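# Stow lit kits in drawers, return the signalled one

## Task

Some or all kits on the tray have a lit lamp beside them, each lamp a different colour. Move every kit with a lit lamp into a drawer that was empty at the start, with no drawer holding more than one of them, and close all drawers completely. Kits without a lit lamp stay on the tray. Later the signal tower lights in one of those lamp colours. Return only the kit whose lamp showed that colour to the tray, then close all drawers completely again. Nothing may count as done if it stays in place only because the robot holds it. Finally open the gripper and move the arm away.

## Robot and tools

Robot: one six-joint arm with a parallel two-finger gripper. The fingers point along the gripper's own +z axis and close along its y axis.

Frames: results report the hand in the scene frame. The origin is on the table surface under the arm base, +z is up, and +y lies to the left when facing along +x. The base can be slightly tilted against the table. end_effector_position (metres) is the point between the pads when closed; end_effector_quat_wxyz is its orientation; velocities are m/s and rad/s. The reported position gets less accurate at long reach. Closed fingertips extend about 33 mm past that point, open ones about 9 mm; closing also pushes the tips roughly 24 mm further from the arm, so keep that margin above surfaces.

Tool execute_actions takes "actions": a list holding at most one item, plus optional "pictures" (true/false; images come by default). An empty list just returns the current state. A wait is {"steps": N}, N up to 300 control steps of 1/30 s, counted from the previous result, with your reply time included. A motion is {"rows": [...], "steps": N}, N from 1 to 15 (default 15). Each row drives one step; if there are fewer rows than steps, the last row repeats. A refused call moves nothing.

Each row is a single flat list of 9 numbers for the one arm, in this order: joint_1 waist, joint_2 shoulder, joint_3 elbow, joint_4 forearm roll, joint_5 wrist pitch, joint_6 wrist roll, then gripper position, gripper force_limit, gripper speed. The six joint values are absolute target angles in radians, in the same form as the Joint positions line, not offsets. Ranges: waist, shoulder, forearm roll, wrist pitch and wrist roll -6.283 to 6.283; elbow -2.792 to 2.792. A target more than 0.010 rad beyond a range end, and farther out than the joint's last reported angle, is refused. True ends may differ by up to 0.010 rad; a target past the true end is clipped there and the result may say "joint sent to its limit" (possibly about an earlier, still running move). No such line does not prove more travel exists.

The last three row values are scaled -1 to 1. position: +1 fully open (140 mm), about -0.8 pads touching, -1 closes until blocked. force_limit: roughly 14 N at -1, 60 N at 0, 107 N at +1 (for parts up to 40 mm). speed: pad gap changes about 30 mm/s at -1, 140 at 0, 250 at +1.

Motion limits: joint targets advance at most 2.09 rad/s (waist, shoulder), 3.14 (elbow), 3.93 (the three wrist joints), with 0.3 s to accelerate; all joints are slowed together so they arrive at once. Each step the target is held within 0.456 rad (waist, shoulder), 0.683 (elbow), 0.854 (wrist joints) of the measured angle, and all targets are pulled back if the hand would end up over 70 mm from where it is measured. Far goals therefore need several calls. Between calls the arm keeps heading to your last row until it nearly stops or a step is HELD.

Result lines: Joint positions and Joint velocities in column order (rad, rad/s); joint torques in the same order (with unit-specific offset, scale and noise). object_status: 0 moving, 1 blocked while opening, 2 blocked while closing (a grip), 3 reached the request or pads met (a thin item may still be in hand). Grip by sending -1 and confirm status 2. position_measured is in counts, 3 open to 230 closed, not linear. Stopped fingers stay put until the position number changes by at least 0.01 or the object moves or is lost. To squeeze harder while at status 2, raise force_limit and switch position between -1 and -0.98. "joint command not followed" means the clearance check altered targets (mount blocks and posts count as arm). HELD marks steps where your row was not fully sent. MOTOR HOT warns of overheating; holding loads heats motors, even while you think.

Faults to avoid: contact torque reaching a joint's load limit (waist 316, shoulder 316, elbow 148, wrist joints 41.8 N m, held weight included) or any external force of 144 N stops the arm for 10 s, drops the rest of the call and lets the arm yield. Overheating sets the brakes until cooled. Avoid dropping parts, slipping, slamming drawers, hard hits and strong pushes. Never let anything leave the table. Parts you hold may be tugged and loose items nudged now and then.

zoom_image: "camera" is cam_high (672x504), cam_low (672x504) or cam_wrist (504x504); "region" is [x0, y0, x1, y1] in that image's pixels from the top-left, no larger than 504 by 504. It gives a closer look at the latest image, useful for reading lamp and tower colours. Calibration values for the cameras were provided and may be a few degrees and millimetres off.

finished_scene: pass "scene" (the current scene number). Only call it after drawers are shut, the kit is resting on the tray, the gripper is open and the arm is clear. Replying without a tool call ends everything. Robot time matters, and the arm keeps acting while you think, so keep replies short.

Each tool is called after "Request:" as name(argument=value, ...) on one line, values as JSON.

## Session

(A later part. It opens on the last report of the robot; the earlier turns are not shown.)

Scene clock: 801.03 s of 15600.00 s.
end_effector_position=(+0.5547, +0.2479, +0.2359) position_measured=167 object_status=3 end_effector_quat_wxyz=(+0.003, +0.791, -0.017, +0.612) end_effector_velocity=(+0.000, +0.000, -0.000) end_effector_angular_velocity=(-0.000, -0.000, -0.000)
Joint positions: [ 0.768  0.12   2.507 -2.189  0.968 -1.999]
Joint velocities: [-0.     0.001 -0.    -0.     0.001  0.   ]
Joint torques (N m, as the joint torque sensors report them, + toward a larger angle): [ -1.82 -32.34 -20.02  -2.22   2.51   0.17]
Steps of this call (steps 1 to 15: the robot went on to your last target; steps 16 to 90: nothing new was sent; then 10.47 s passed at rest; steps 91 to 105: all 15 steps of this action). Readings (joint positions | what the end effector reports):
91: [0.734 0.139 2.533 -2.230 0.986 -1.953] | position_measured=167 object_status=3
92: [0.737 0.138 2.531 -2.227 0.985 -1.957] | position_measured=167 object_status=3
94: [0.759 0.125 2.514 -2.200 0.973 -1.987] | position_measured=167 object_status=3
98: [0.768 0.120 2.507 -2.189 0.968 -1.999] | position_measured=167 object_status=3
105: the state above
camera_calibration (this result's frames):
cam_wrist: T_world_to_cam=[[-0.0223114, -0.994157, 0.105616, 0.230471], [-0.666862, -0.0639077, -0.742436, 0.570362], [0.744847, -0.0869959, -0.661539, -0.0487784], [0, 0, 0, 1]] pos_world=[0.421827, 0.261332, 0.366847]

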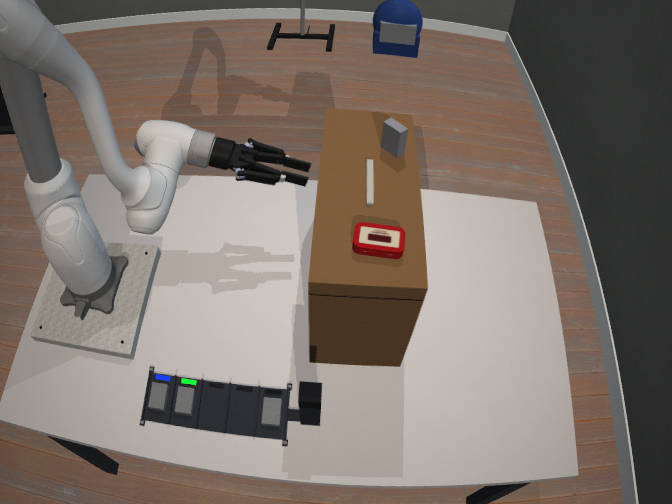

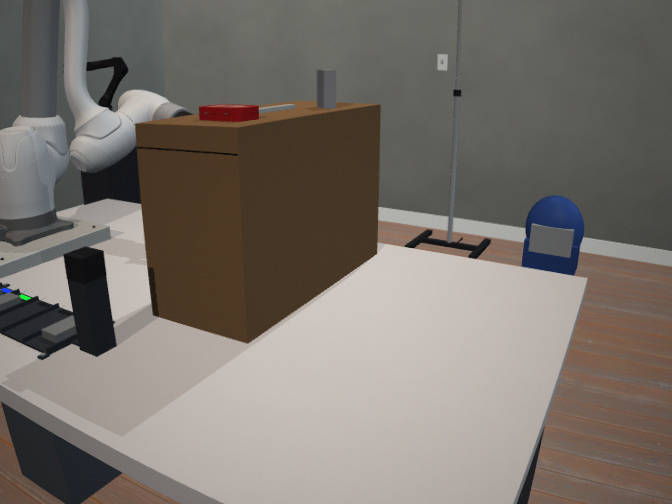

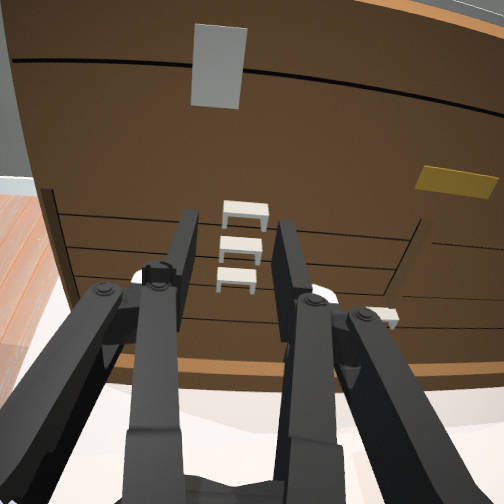

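Request:
execute_actions(actions=[])

Scene clock: 821.73 s of 15600.00 s.
end_effector_position=(+0.5547, +0.2479, +0.2359) position_measured=167 object_status=3 end_effector_quat_wxyz=(+0.003, +0.791, -0.017, +0.612) end_effector_velocity=(+0.000, -0.000, +0.001) end_effector_angular_velocity=(+0.000, -0.002, -0.001)
Joint positions: [ 0.768  0.12   2.507 -2.189  0.968 -1.999]
Joint velocities: [-0.    -0.001 -0.     0.001  0.002 -0.   ]
Joint torques (N m, as the joint torque sensors report them, + toward a larger angle): [ -0.94 -31.74 -20.23  -2.14   2.56   0.11]
Steps of this call (steps 1 to 15: the robot went on to your last target; steps 16 to 90: nothing new was sent; then 17.70 s passed at rest). Readings (joint positions | what the end effector reports):
1: [0.768 0.120 2.507 -2.189 0.968 -1.999] | position_measured=167 object_status=3
2: [0.768 0.120 2.507 -2.189 0.968 -1.999] | position_measured=167 object_status=3
4: [0.768 0.120 2.507 -2.189 0.968 -1.999] | position_measured=167 object_status=3
8: [0.768 0.120 2.507 -2.189 0.968 -1.999] | position_measured=167 object_status=3
90: the state above
The arm was judged still, so your last target was given up. Only a new action makes it travel on or press farther. Fingers that are still opening or closing keep moving.
camera_calibration (this result's frames):
cam_wrist: T_world_to_cam=[[-0.0223198, -0.994161, 0.10557, 0.230497], [-0.666824, -0.0638727, -0.742473, 0.570382], [0.744881, -0.0869686, -0.661505, -0.0487972], [0, 0, 0, 1]] pos_world=[0.421837, 0.26134, 0.36688]

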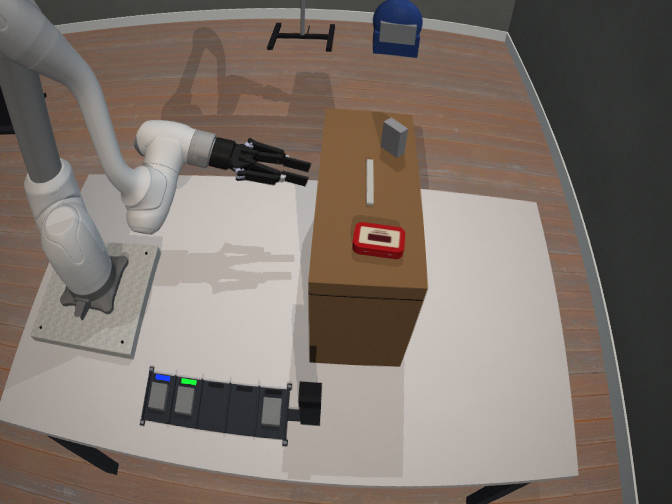

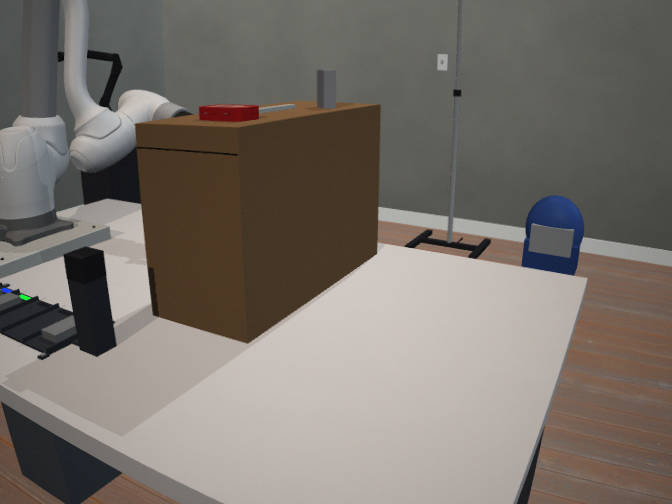

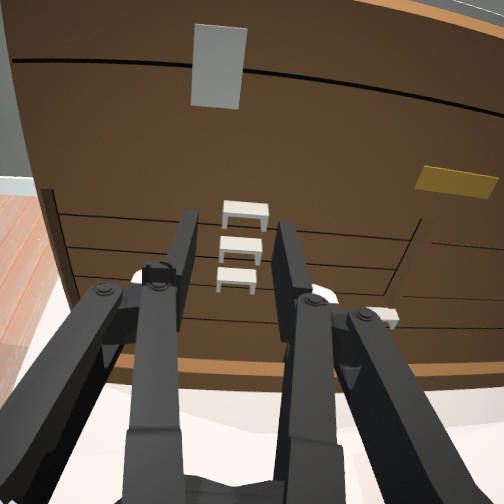

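Request:
execute_actions(actions=[{"rows":[[0.741,0.134,2.4875,-2.215,0.955,-1.994,-0.3,0,0]],"steps":15}])

Request:
execute_actions(actions=[{"rows":[[0.723,0.1435,2.474,-2.233,0.946,-1.991,-0.3,0,0]],"steps":15}])

Scene clock: 829.53 s of 15600.00 s.
end_effector_position=(+0.5703, +0.2487, +0.2368) position_measured=167 object_status=3 end_effector_quat_wxyz=(+0.003, +0.791, -0.017, +0.612) end_effector_velocity=(-0.001, +0.001, +0.001) end_effector_angular_velocity=(+0.001, -0.001, +0.003)
Joint positions: [ 0.741  0.134  2.487 -2.215  0.955 -1.994]
Joint velocities: [ 0.002 -0.001 -0.    -0.001 -0.     0.   ]
Joint torques (N m, as the joint torque sensors report them, + toward a larger angle): [ -1.79 -32.66 -20.38  -2.11   2.42   0.14]
Steps of this call (steps 1 to 90: nothing new was sent; then 4.30 s passed at rest; steps 91 to 105: all 15 steps of this action). Readings (joint positions | what the end effector reports):
91: [0.768 0.120 2.507 -2.189 0.968 -1.999] | position_measured=167 object_status=3
92: [0.765 0.121 2.505 -2.191 0.966 -1.999] | position_measured=167 object_status=3
94: [0.746 0.131 2.491 -2.210 0.957 -1.995] | position_measured=167 object_status=3
98: [0.741 0.134 2.487 -2.215 0.955 -1.994] | position_measured=167 object_status=3
105: the state above
camera_calibration (this result's frames):
cam_wrist: T_world_to_cam=[[-0.0229778, -0.994212, 0.104949, 0.232057], [-0.666117, -0.0630545, -0.743177, 0.581033], [0.745493, -0.0869848, -0.660813, -0.0602673], [0, 0, 0, 1]] pos_world=[0.437297, 0.262108, 0.367631]

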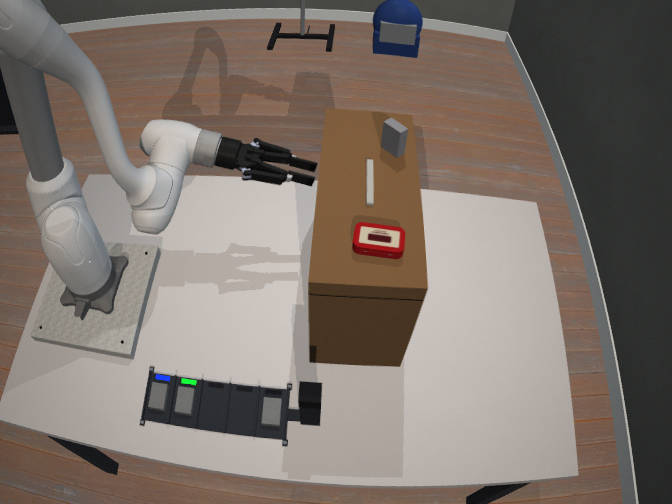

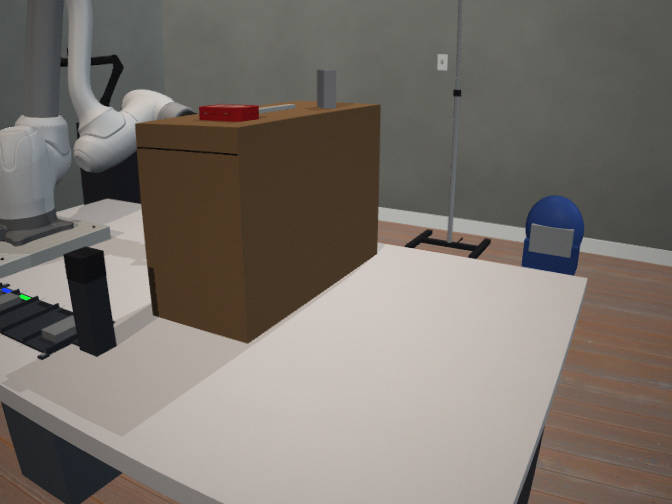

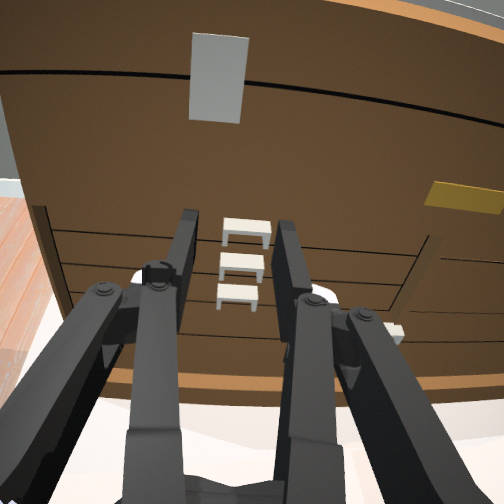

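Scene clock: 830.03 s of 15600.00 s.
end_effector_position=(+0.5810, +0.2492, +0.2374) position_measured=167 object_status=3 end_effector_quat_wxyz=(+0.003, +0.790, -0.017, +0.612) end_effector_velocity=(+0.000, -0.001, +0.001) end_effector_angular_velocity=(+0.000, -0.001, -0.002)
Joint positions: [ 0.723  0.143  2.474 -2.233  0.946 -1.991]
Joint velocities: [-0.001 -0.     0.     0.     0.001  0.   ]
Joint torques (N m, as the joint torque sensors report them, + toward a larger angle): [ -1.82 -34.   -20.52  -2.06   2.54  -0.01]
Steps of this call (steps 1 to 15: all 15 steps of this action). Readings (joint positions | what the end effector reports):
1: [0.741 0.134 2.487 -2.215 0.955 -1.994] | position_measured=167 object_status=3
2: [0.738 0.135 2.486 -2.218 0.953 -1.993] | position_measured=167 object_status=3
4: [0.725 0.143 2.475 -2.231 0.947 -1.991] | position_measured=167 object_status=3
8: [0.723 0.143 2.474 -2.233 0.946 -1.991] | position_measured=167 object_status=3
15: the state above
camera_calibration (this result's frames):
cam_wrist: T_world_to_cam=[[-0.0226544, -0.994202, 0.105113, 0.232527], [-0.665526, -0.0634605, -0.743672, 0.588538], [0.746031, -0.0868029, -0.660229, -0.068276], [0, 0, 0, 1]] pos_world=[0.447891, 0.262601, 0.36816]

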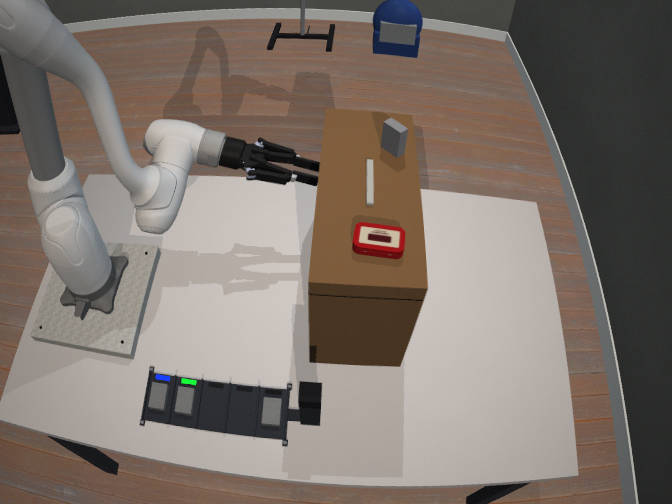

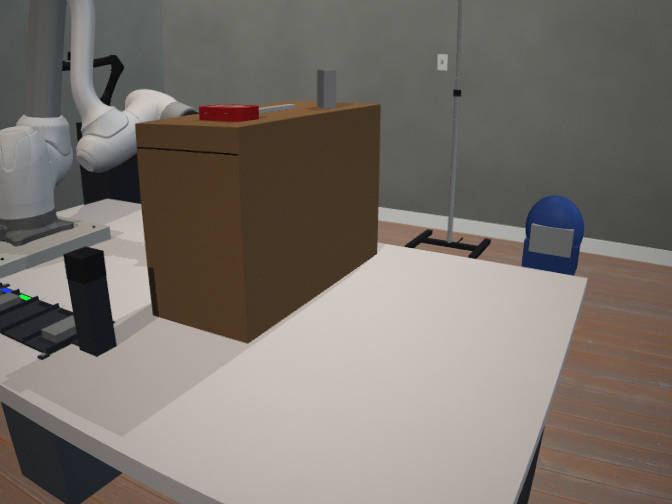

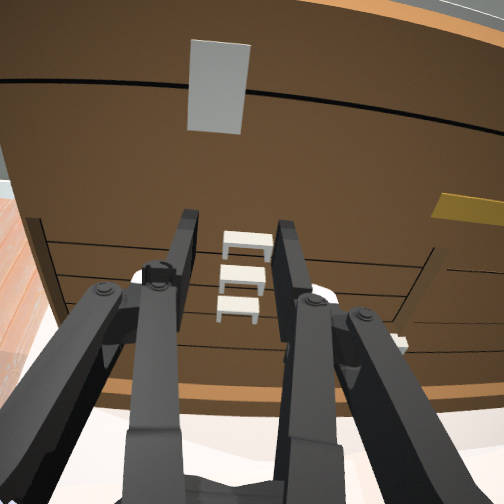

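Request:
execute_actions(actions=[{"rows":[[0.700,0.151,2.4635,-2.256,0.937,-1.988,-0.3,0,0]],"steps":15}])

Scene clock: 845.07 s of 15600.00 s.
end_effector_position=(+0.5826, +0.2481, +0.2374) position_measured=167 object_status=3 end_effector_quat_wxyz=(+0.003, +0.790, -0.015, +0.612) end_effector_velocity=(+0.000, +0.000, +0.001) end_effector_angular_velocity=(-0.000, -0.001, +0.000)
Joint positions: [ 0.717  0.143  2.474 -2.242  0.943 -1.99 ]
Joint velocities: [ 0.    -0.    -0.    -0.001  0.001 -0.   ]
Joint torques (N m, as the joint torque sensors report them, + toward a larger angle): [-24.7  -25.94 -27.1    3.71   5.47   0.37]
FORCE FAULT: contact force on the arm reached its limit, and the arm stopped for 10 seconds. The contact can be on any part of the arm, not only on its tool. The arm's remaining commands of this call were not run. The arm holds still and accepts commands again. Move the arm away from the contact; if what it grips holds it there, let go first. Pushing or pulling that hard again can fault the arm again.
The stop began at step 94 of this call (marked STOPPED below). From that step on the arm followed nothing that you had sent. 12 steps, steps kept back included, did not run and will not run. Nothing is kept back now, and the robot has no last target.
Steps of this call (steps 1 to 15: the robot went on to your last target; steps 16 to 90: nothing new was sent; then 1.90 s passed at rest; steps 91 to 93: the first 3 steps of this action; steps 94 to 394: the stop). Readings (joint positions | what the end effector reports):
91: [0.723 0.144 2.474 -2.233 0.946 -1.991] | position_measured=167 object_status=3
92: [0.720 0.144 2.473 -2.236 0.945 -1.991] | position_measured=167 object_status=3
94: [0.716 0.145 2.473 -2.242 0.943 -1.990] | position_measured=167 object_status=3 STOPPED
98: [0.716 0.144 2.474 -2.242 0.943 -1.990] | position_measured=167 object_status=3
394: the state above
camera_calibration (this result's frames):
cam_wrist: T_world_to_cam=[[-0.0199975, -0.994009, 0.107453, 0.229282], [-0.665445, -0.0669787, -0.743436, 0.590246], [0.746179, -0.0863711, -0.660119, -0.0698256], [0, 0, 0, 1]] pos_world=[0.449464, 0.261412, 0.36808]

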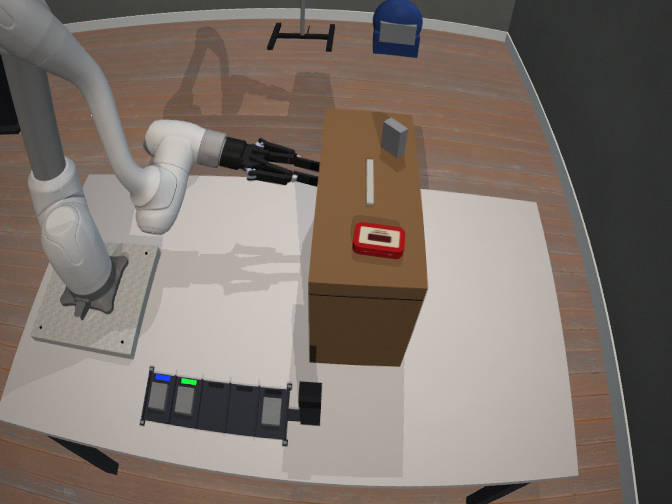

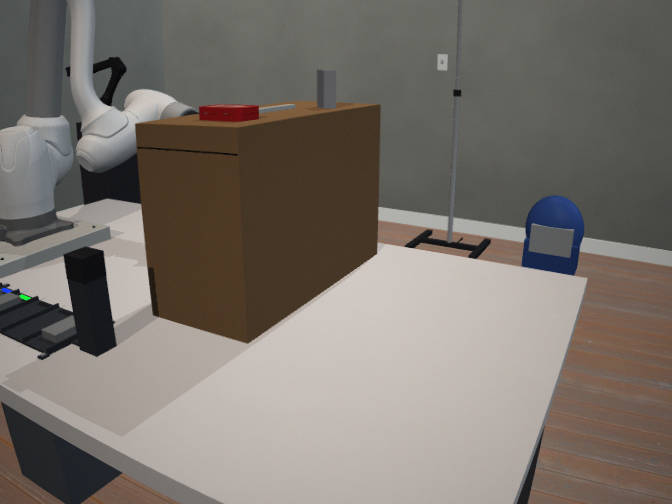

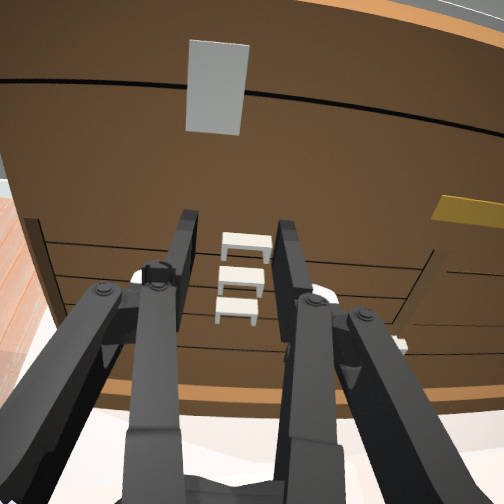

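Request:
execute_actions(actions=[{"rows":[[0.724,0.138,2.482,-2.232,0.950,-1.992,-0.3,0,0],[0.728,0.136,2.485,-2.228,0.952,-1.992,-0.1,0,0],[0.728,0.136,2.485,-2.228,0.952,-1.992,-0.1,0,0],[0.724,0.134,2.4875,-2.228,0.952,-1.992,-0.1,0,0],[0.720,0.132,2.490,-2.228,0.952,-1.992,-0.1,0,0]],"steps":15}])

Request:
execute_actions(actions=[{"rows":[[0.716,0.134,2.487,-2.232,0.950,-1.991,-0.1,0,0],[0.716,0.134,2.487,-2.232,0.950,-1.991,-0.1,0,0],[0.716,0.134,2.487,-2.232,0.950,-1.991,-0.1,0,0],[0.712,0.136,2.484,-2.236,0.948,-1.990,-0.1,0,0],[0.712,0.136,2.484,-2.236,0.948,-1.990,-0.1,0,0],[0.712,0.136,2.484,-2.236,0.948,-1.990,-0.1,0,0],[0.708,0.138,2.481,-2.240,0.946,-1.990,-0.1,0,0]],"steps":15}])

Scene clock: 854.90 s of 15600.00 s.
end_effector_position=(+0.5746, +0.2393, +0.2371) position_measured=141 object_status=3 end_effector_quat_wxyz=(+0.007, +0.790, -0.020, +0.613) end_effector_velocity=(-0.000, +0.000, +0.000) end_effector_angular_velocity=(+0.000, -0.001, +0.000)
Joint positions: [ 0.72   0.132  2.49  -2.228  0.952 -1.992]
Joint velocities: [ 0.001 -0.     0.     0.     0.001 -0.   ]
Joint torques (N m, as the joint torque sensors report them, + toward a larger angle): [ -0.71 -32.99 -20.69  -2.27   2.44   0.11]
Steps of this call (steps 1 to 90: nothing new was sent; then 6.33 s passed at rest; steps 91 to 105: all 15 steps of this action). Readings (joint positions | what the end effector reports):
91: [0.717 0.143 2.474 -2.242 0.943 -1.990] | position_measured=167 object_status=3
92: [0.719 0.142 2.476 -2.240 0.945 -1.991] | position_measured=167 object_status=0
94: [0.726 0.137 2.484 -2.230 0.951 -1.992] | position_measured=157 object_status=0
98: [0.721 0.132 2.490 -2.228 0.952 -1.992] | position_measured=141 object_status=0
105: the state above
camera_calibration (this result's frames):
cam_wrist: T_world_to_cam=[[-0.0320241, -0.993662, 0.107753, 0.227212], [-0.665935, -0.0591808, -0.743659, 0.5826], [0.745322, -0.0955717, -0.659819, -0.0621485], [0, 0, 0, 1]] pos_world=[0.441571, 0.254311, 0.367766]

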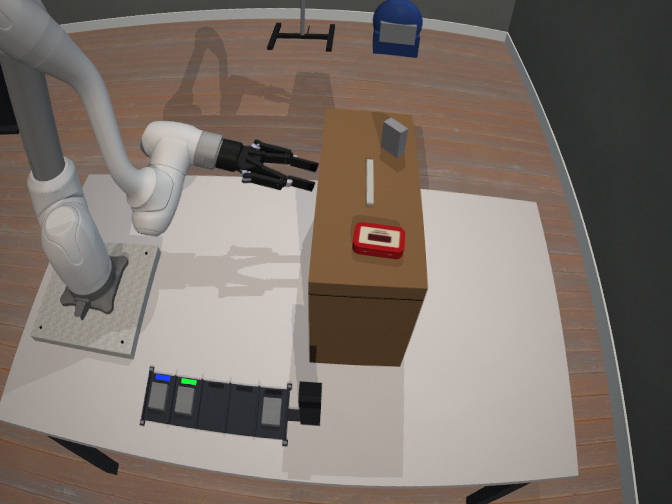

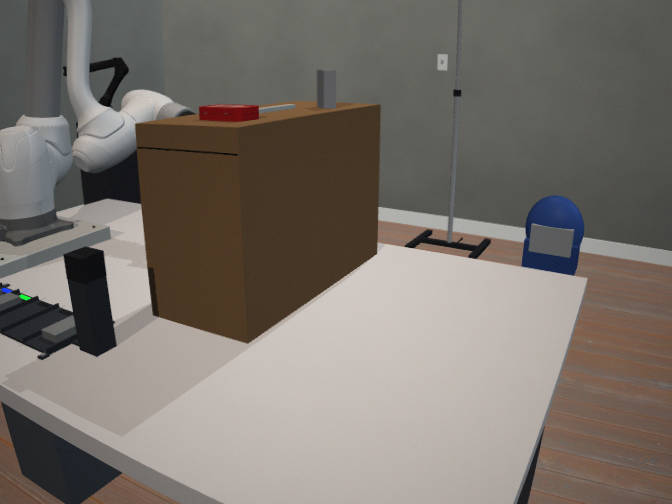

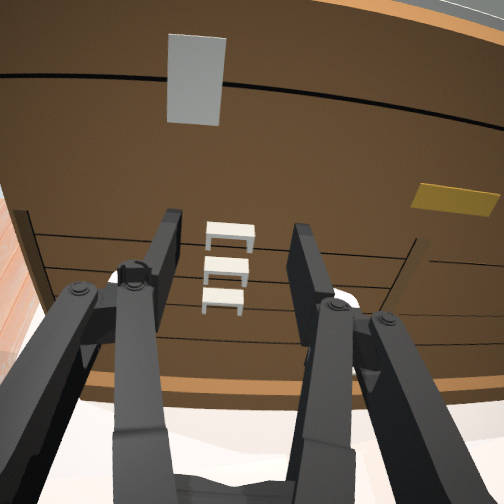

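Scene clock: 855.40 s of 15600.00 s.
end_effector_position=(+0.5817, +0.2395, +0.2377) position_measured=141 object_status=3 end_effector_quat_wxyz=(+0.007, +0.790, -0.020, +0.613) end_effector_velocity=(+0.000, -0.001, +0.001) end_effector_angular_velocity=(+0.002, -0.001, -0.001)
Joint positions: [ 0.708  0.138  2.481 -2.24   0.946 -1.99 ]
Joint velocities: [-0.002 -0.001 -0.    -0.    -0.001  0.002]
Joint torques (N m, as the joint torque sensors report them, + toward a larger angle): [ -1.77 -34.02 -20.47  -2.16   2.64   0.1 ]
Steps of this call (steps 1 to 15: all 15 steps of this action). Readings (joint positions | what the end effector reports):
1: [0.720 0.132 2.490 -2.228 0.952 -1.992] | position_measured=141 object_status=3
2: [0.718 0.133 2.489 -2.229 0.952 -1.992] | position_measured=141 object_status=3
4: [0.716 0.134 2.487 -2.231 0.950 -1.991] | position_measured=141 object_status=3
8: [0.710 0.137 2.483 -2.237 0.947 -1.990] | position_measured=141 object_status=3
15: the state above
camera_calibration (this result's frames):
cam_wrist: T_world_to_cam=[[-0.0319349, -0.993671, 0.107699, 0.227507], [-0.665393, -0.0592686, -0.744137, 0.587625], [0.74581, -0.095426, -0.659288, -0.067468], [0, 0, 0, 1]] pos_world=[0.448585, 0.254456, 0.36829]

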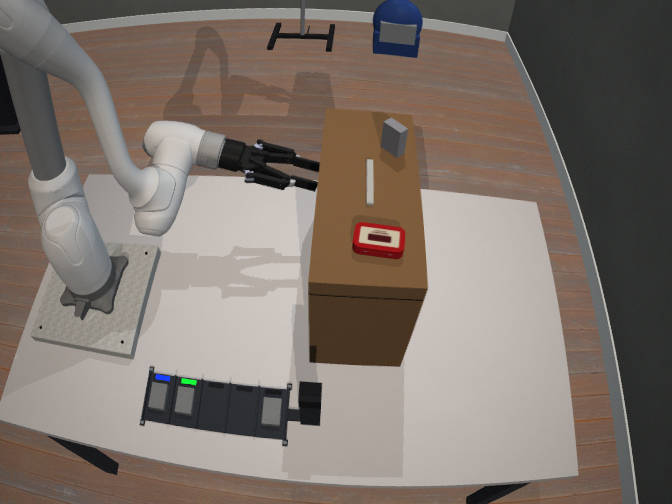

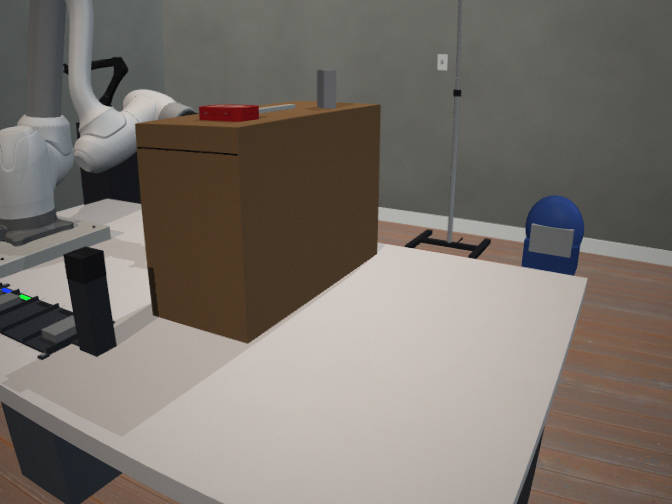

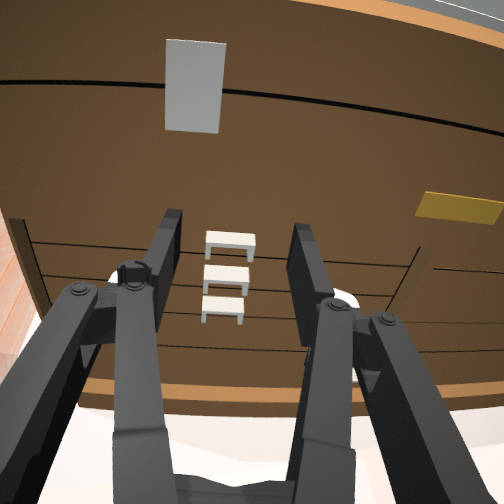

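Request:
execute_actions(actions=[{"rows":[[0.716,0.147,2.490,-2.240,0.960,-1.975,-0.1,0,0],[0.716,0.147,2.490,-2.240,0.960,-1.975,-0.1,0,0],[0.716,0.147,2.490,-2.240,0.960,-1.975,-0.1,0,0],[0.716,0.159,2.493,-2.249,0.969,-1.962,-0.1,0,0]],"steps":15}])

Scene clock: 864.47 s of 15600.00 s.
end_effector_position=(+0.5772, +0.2396, +0.2266) position_measured=141 object_status=3 end_effector_quat_wxyz=(+0.007, +0.790, -0.020, +0.613) end_effector_velocity=(-0.000, +0.000, +0.000) end_effector_angular_velocity=(-0.001, -0.001, +0.000)
Joint positions: [ 0.716  0.159  2.493 -2.249  0.969 -1.962]
Joint velocities: [ 0.001  0.     0.     0.001  0.002 -0.   ]
Joint torques (N m, as the joint torque sensors report them, + toward a larger angle): [ -1.72 -34.89 -19.46  -2.16   2.48  -0.09]
Steps of this call (steps 1 to 15: the robot went on to your last target; steps 16 to 90: nothing new was sent; then 5.57 s passed at rest; steps 91 to 105: all 15 steps of this action). Readings (joint positions | what the end effector reports):
91: [0.708 0.138 2.481 -2.240 0.946 -1.990] | position_measured=141 object_status=3
92: [0.710 0.141 2.483 -2.240 0.950 -1.985] | position_measured=141 object_status=3
94: [0.715 0.147 2.489 -2.240 0.959 -1.976] | position_measured=141 object_status=3
98: [0.716 0.159 2.493 -2.249 0.969 -1.962] | position_measured=141 object_status=3
105: the state above
camera_calibration (this result's frames):
cam_wrist: T_world_to_cam=[[-0.0319026, -0.993638, 0.108006, 0.228608], [-0.665921, -0.0594521, -0.74365, 0.576588], [0.74534, -0.0956476, -0.659788, -0.0709708], [0, 0, 0, 1]] pos_world=[0.444152, 0.254645, 0.357263]

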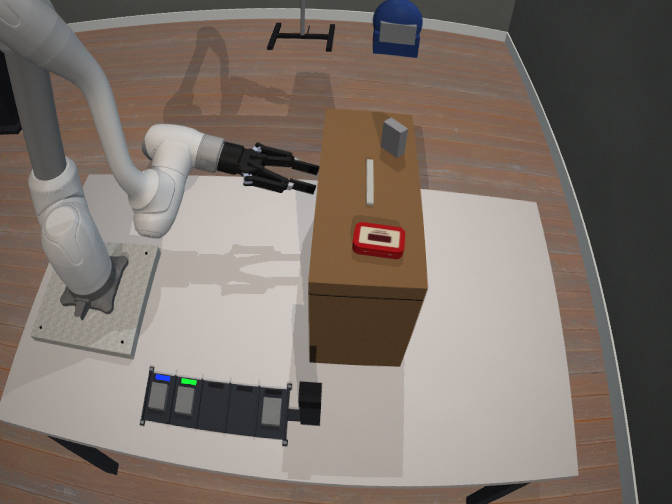

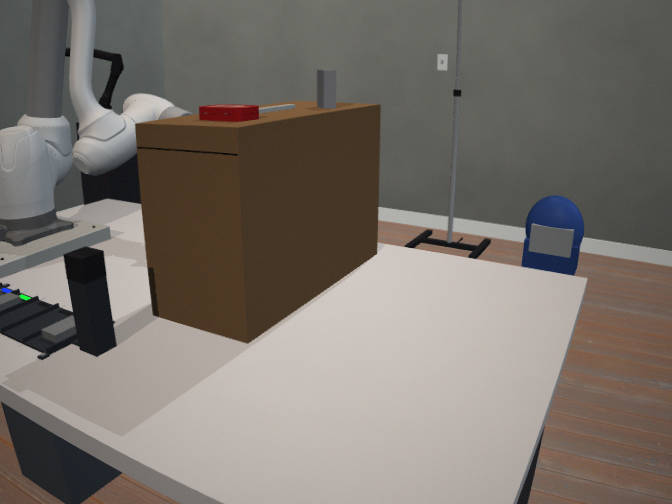

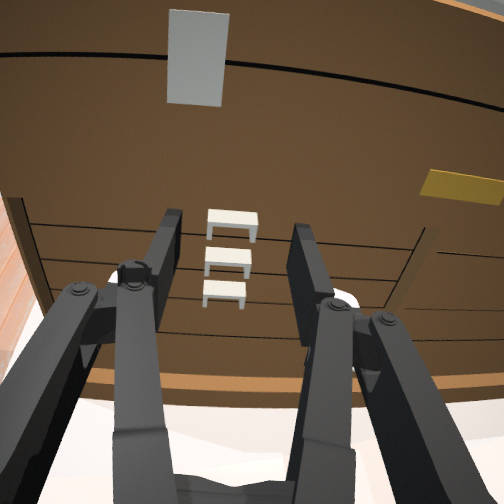

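Request:
execute_actions(actions=[{"rows":[[0.714,0.160,2.4917,-2.251,0.968,-1.962,-0.1,0,0],[0.714,0.160,2.4917,-2.251,0.968,-1.962,-0.1,0,0],[0.712,0.161,2.4904,-2.253,0.967,-1.961,-0.1,0,0],[0.712,0.161,2.4904,-2.253,0.967,-1.961,-0.1,0,0],[0.710,0.162,2.489,-2.255,0.966,-1.961,-0.1,0,0],[0.710,0.162,2.489,-2.255,0.966,-1.961,-0.1,0,0],[0.708,0.163,2.4878,-2.257,0.965,-1.961,-0.1,0,0],[0.708,0.163,2.4878,-2.257,0.965,-1.961,-0.1,0,0],[0.706,0.164,2.4865,-2.259,0.964,-1.960,-0.1,0,0],[0.706,0.164,2.4865,-2.259,0.964,-1.960,-0.1,0,0],[0.704,0.165,2.485,-2.261,0.963,-1.960,-0.1,0,0]],"steps":15}])

Scene clock: 871.73 s of 15600.00 s.
end_effector_position=(+0.5836, +0.2395, +0.2263) position_measured=141 object_status=3 end_effector_quat_wxyz=(+0.007, +0.790, -0.019, +0.612) end_effector_velocity=(+0.001, +0.000, +0.000) end_effector_angular_velocity=(+0.002, +0.001, -0.000)
Joint positions: [ 0.704  0.165  2.485 -2.261  0.963 -1.96 ]
Joint velocities: [-0.002 -0.001 -0.002 -0.001 -0.004 -0.   ]
Joint torques (N m, as the joint torque sensors report them, + toward a larger angle): [-12.23 -28.12 -30.86  -1.24   2.51   0.15]
Steps of this call (steps 1 to 15: the robot went on to your last target; steps 16 to 90: nothing new was sent; then 3.77 s passed at rest; steps 91 to 105: all 15 steps of this action). Readings (joint positions | what the end effector reports):
91: [0.716 0.159 2.493 -2.249 0.969 -1.962] | position_measured=141 object_status=3
92: [0.716 0.159 2.493 -2.250 0.969 -1.962] | position_measured=141 object_status=3
94: [0.714 0.160 2.491 -2.252 0.968 -1.962] | position_measured=141 object_status=3
98: [0.709 0.162 2.489 -2.256 0.966 -1.961] | position_measured=141 object_status=3
105: the state above
camera_calibration (this result's frames):
cam_wrist: T_world_to_cam=[[-0.0313644, -0.993592, 0.108589, 0.228244], [-0.666281, -0.0601986, -0.743267, 0.580993], [0.745041, -0.0956627, -0.660123, -0.0757038], [0, 0, 0, 1]] pos_world=[0.450666, 0.254515, 0.357075]

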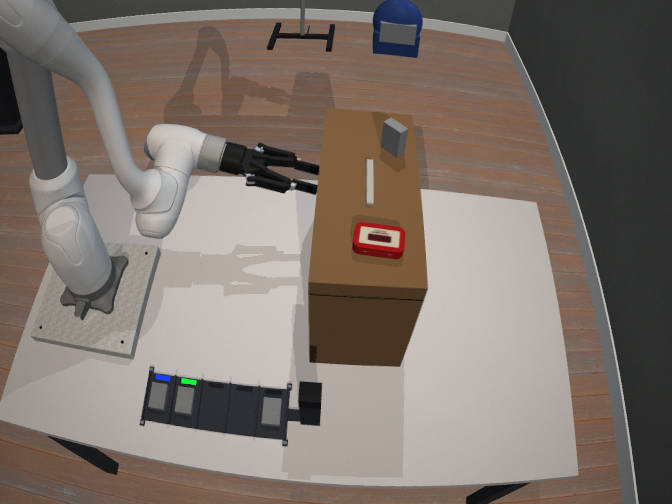

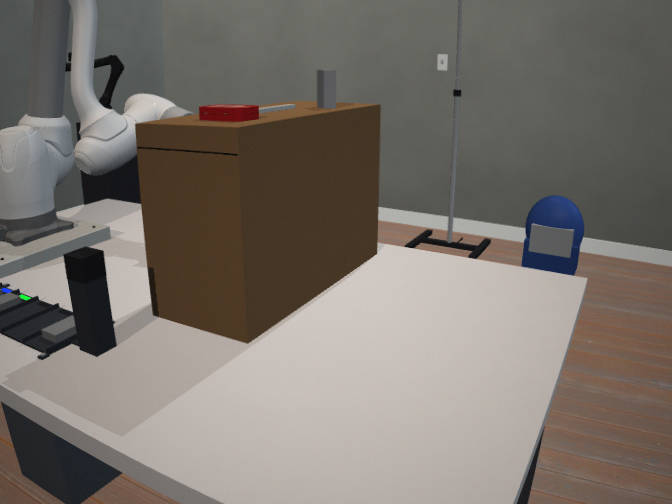

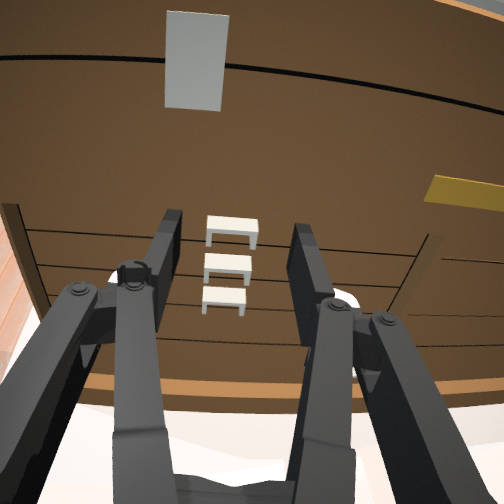

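Request:
execute_actions(actions=[{"rows":[[0.715,0.161,2.4904,-2.253,0.967,-1.961,-0.1,0,0],[0.722,0.157,2.4958,-2.245,0.971,-1.963,-0.3,-1,-0.5],[0.722,0.157,2.4958,-2.245,0.971,-1.963,-0.3,-1,-0.5],[0.722,0.157,2.4958,-2.245,0.971,-1.963,-1,-1,-0.5]],"steps":15}])

Request:
execute_actions(actions=[{"steps":15}])

Scene clock: 876.83 s of 15600.00 s.
end_effector_position=(+0.5744, +0.2408, +0.2266) position_measured=198 object_status=0 end_effector_quat_wxyz=(+0.007, +0.790, -0.019, +0.613) end_effector_velocity=(-0.000, +0.000, -0.000) end_effector_angular_velocity=(+0.000, -0.000, +0.000)
Joint positions: [ 0.722  0.157  2.496 -2.245  0.971 -1.963]
Joint velocities: [0.001 0.    0.    0.    0.    0.   ]
Joint torques (N m, as the joint torque sensors report them, + toward a larger angle): [ -1.52 -34.4  -19.81  -2.16   2.48   0.01]
Steps of this call (steps 1 to 15: the robot went on to your last target; steps 16 to 90: nothing new was sent; then 1.60 s passed at rest; steps 91 to 105: all 15 steps of this action). Readings (joint positions | what the end effector reports):
91: [0.704 0.165 2.485 -2.261 0.963 -1.960] | position_measured=141 object_status=3
92: [0.706 0.164 2.486 -2.260 0.964 -1.960] | position_measured=141 object_status=0
94: [0.718 0.159 2.493 -2.248 0.970 -1.962] | position_measured=147 object_status=0
98: [0.722 0.157 2.496 -2.245 0.971 -1.963] | position_measured=166 object_status=0
105: the state above
camera_calibration (this result's frames):
cam_wrist: T_world_to_cam=[[-0.0299411, -0.993666, 0.108311, 0.228444], [-0.665791, -0.0609967, -0.743641, 0.575098], [0.745538, -0.0943781, -0.659747, -0.0692587], [0, 0, 0, 1]] pos_world=[0.44137, 0.255539, 0.357231]

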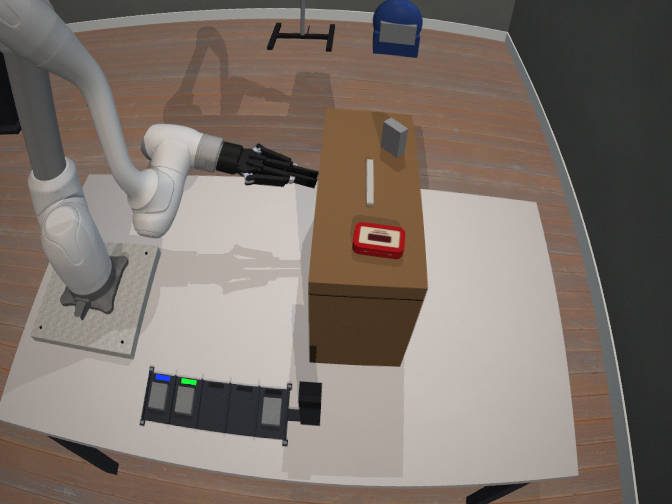

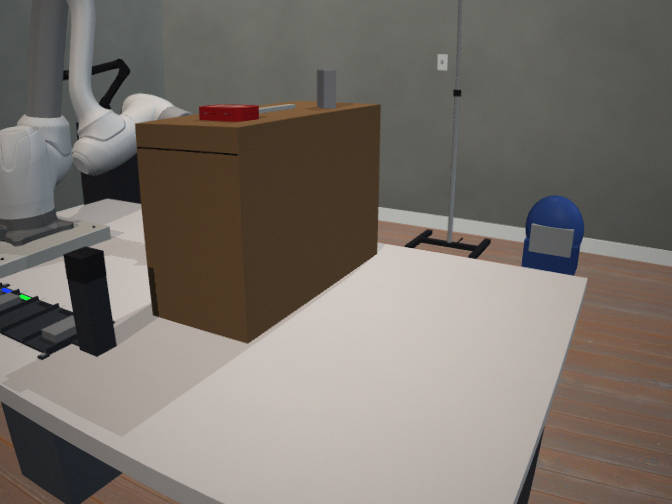

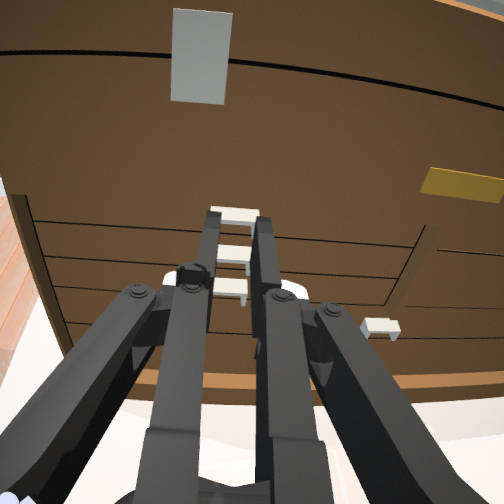

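Scene clock: 877.33 s of 15600.00 s.
end_effector_position=(+0.5744, +0.2408, +0.2266) position_measured=230 object_status=3 end_effector_quat_wxyz=(+0.007, +0.790, -0.019, +0.613) end_effector_velocity=(-0.000, +0.000, -0.001) end_effector_angular_velocity=(+0.001, +0.002, +0.001)
Joint positions: [ 0.722  0.157  2.496 -2.245  0.971 -1.963]
Joint velocities: [ 0.    -0.     0.     0.    -0.002  0.001]
Joint torques (N m, as the joint torque sensors report them, + toward a larger angle): [ -0.98 -34.98 -19.43  -1.96   2.53   0.26]
Steps of this call (steps 1 to 15: the robot went on to your last target). Readings (joint positions | what the end effector reports):
1: [0.722 0.157 2.496 -2.245 0.971 -1.963] | position_measured=203 object_status=0
2: [0.722 0.157 2.496 -2.245 0.971 -1.963] | position_measured=207 object_status=0
4: [0.722 0.157 2.496 -2.245 0.971 -1.963] | position_measured=216 object_status=0
8: [0.722 0.157 2.496 -2.245 0.971 -1.963] | position_measured=230 object_status=0
15: the state above
The arm was judged still, so your last target was given up. Only a new action makes it travel on or press farther. Fingers that are still opening or closing keep moving.
camera_calibration (this result's frames):
cam_wrist: T_world_to_cam=[[-0.0298883, -0.993666, 0.108322, 0.228435], [-0.665795, -0.0610392, -0.743634, 0.575093], [0.745536, -0.0943463, -0.659754, -0.0692499], [0, 0, 0, 1]] pos_world=[0.44135, 0.255558, 0.357226]

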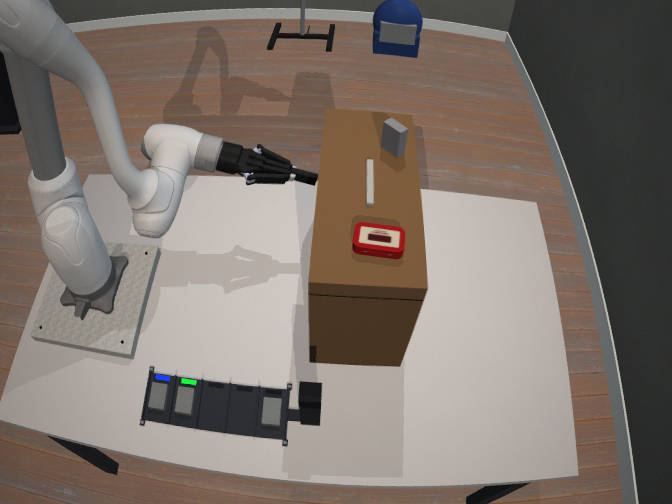

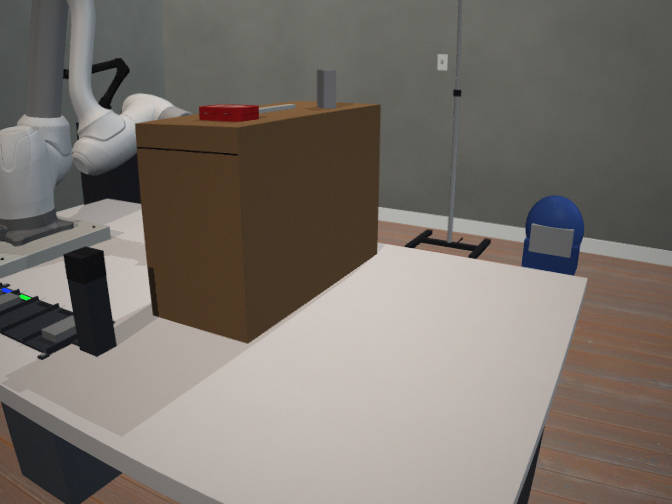

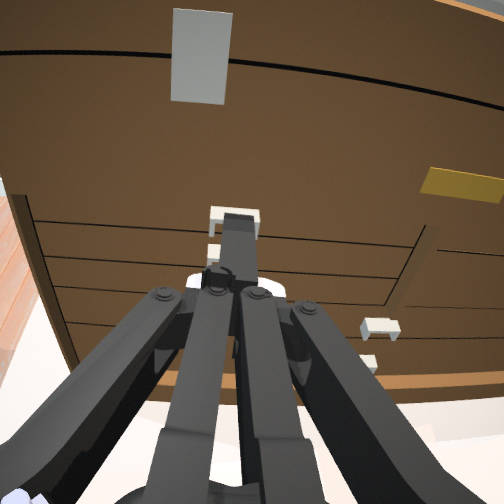

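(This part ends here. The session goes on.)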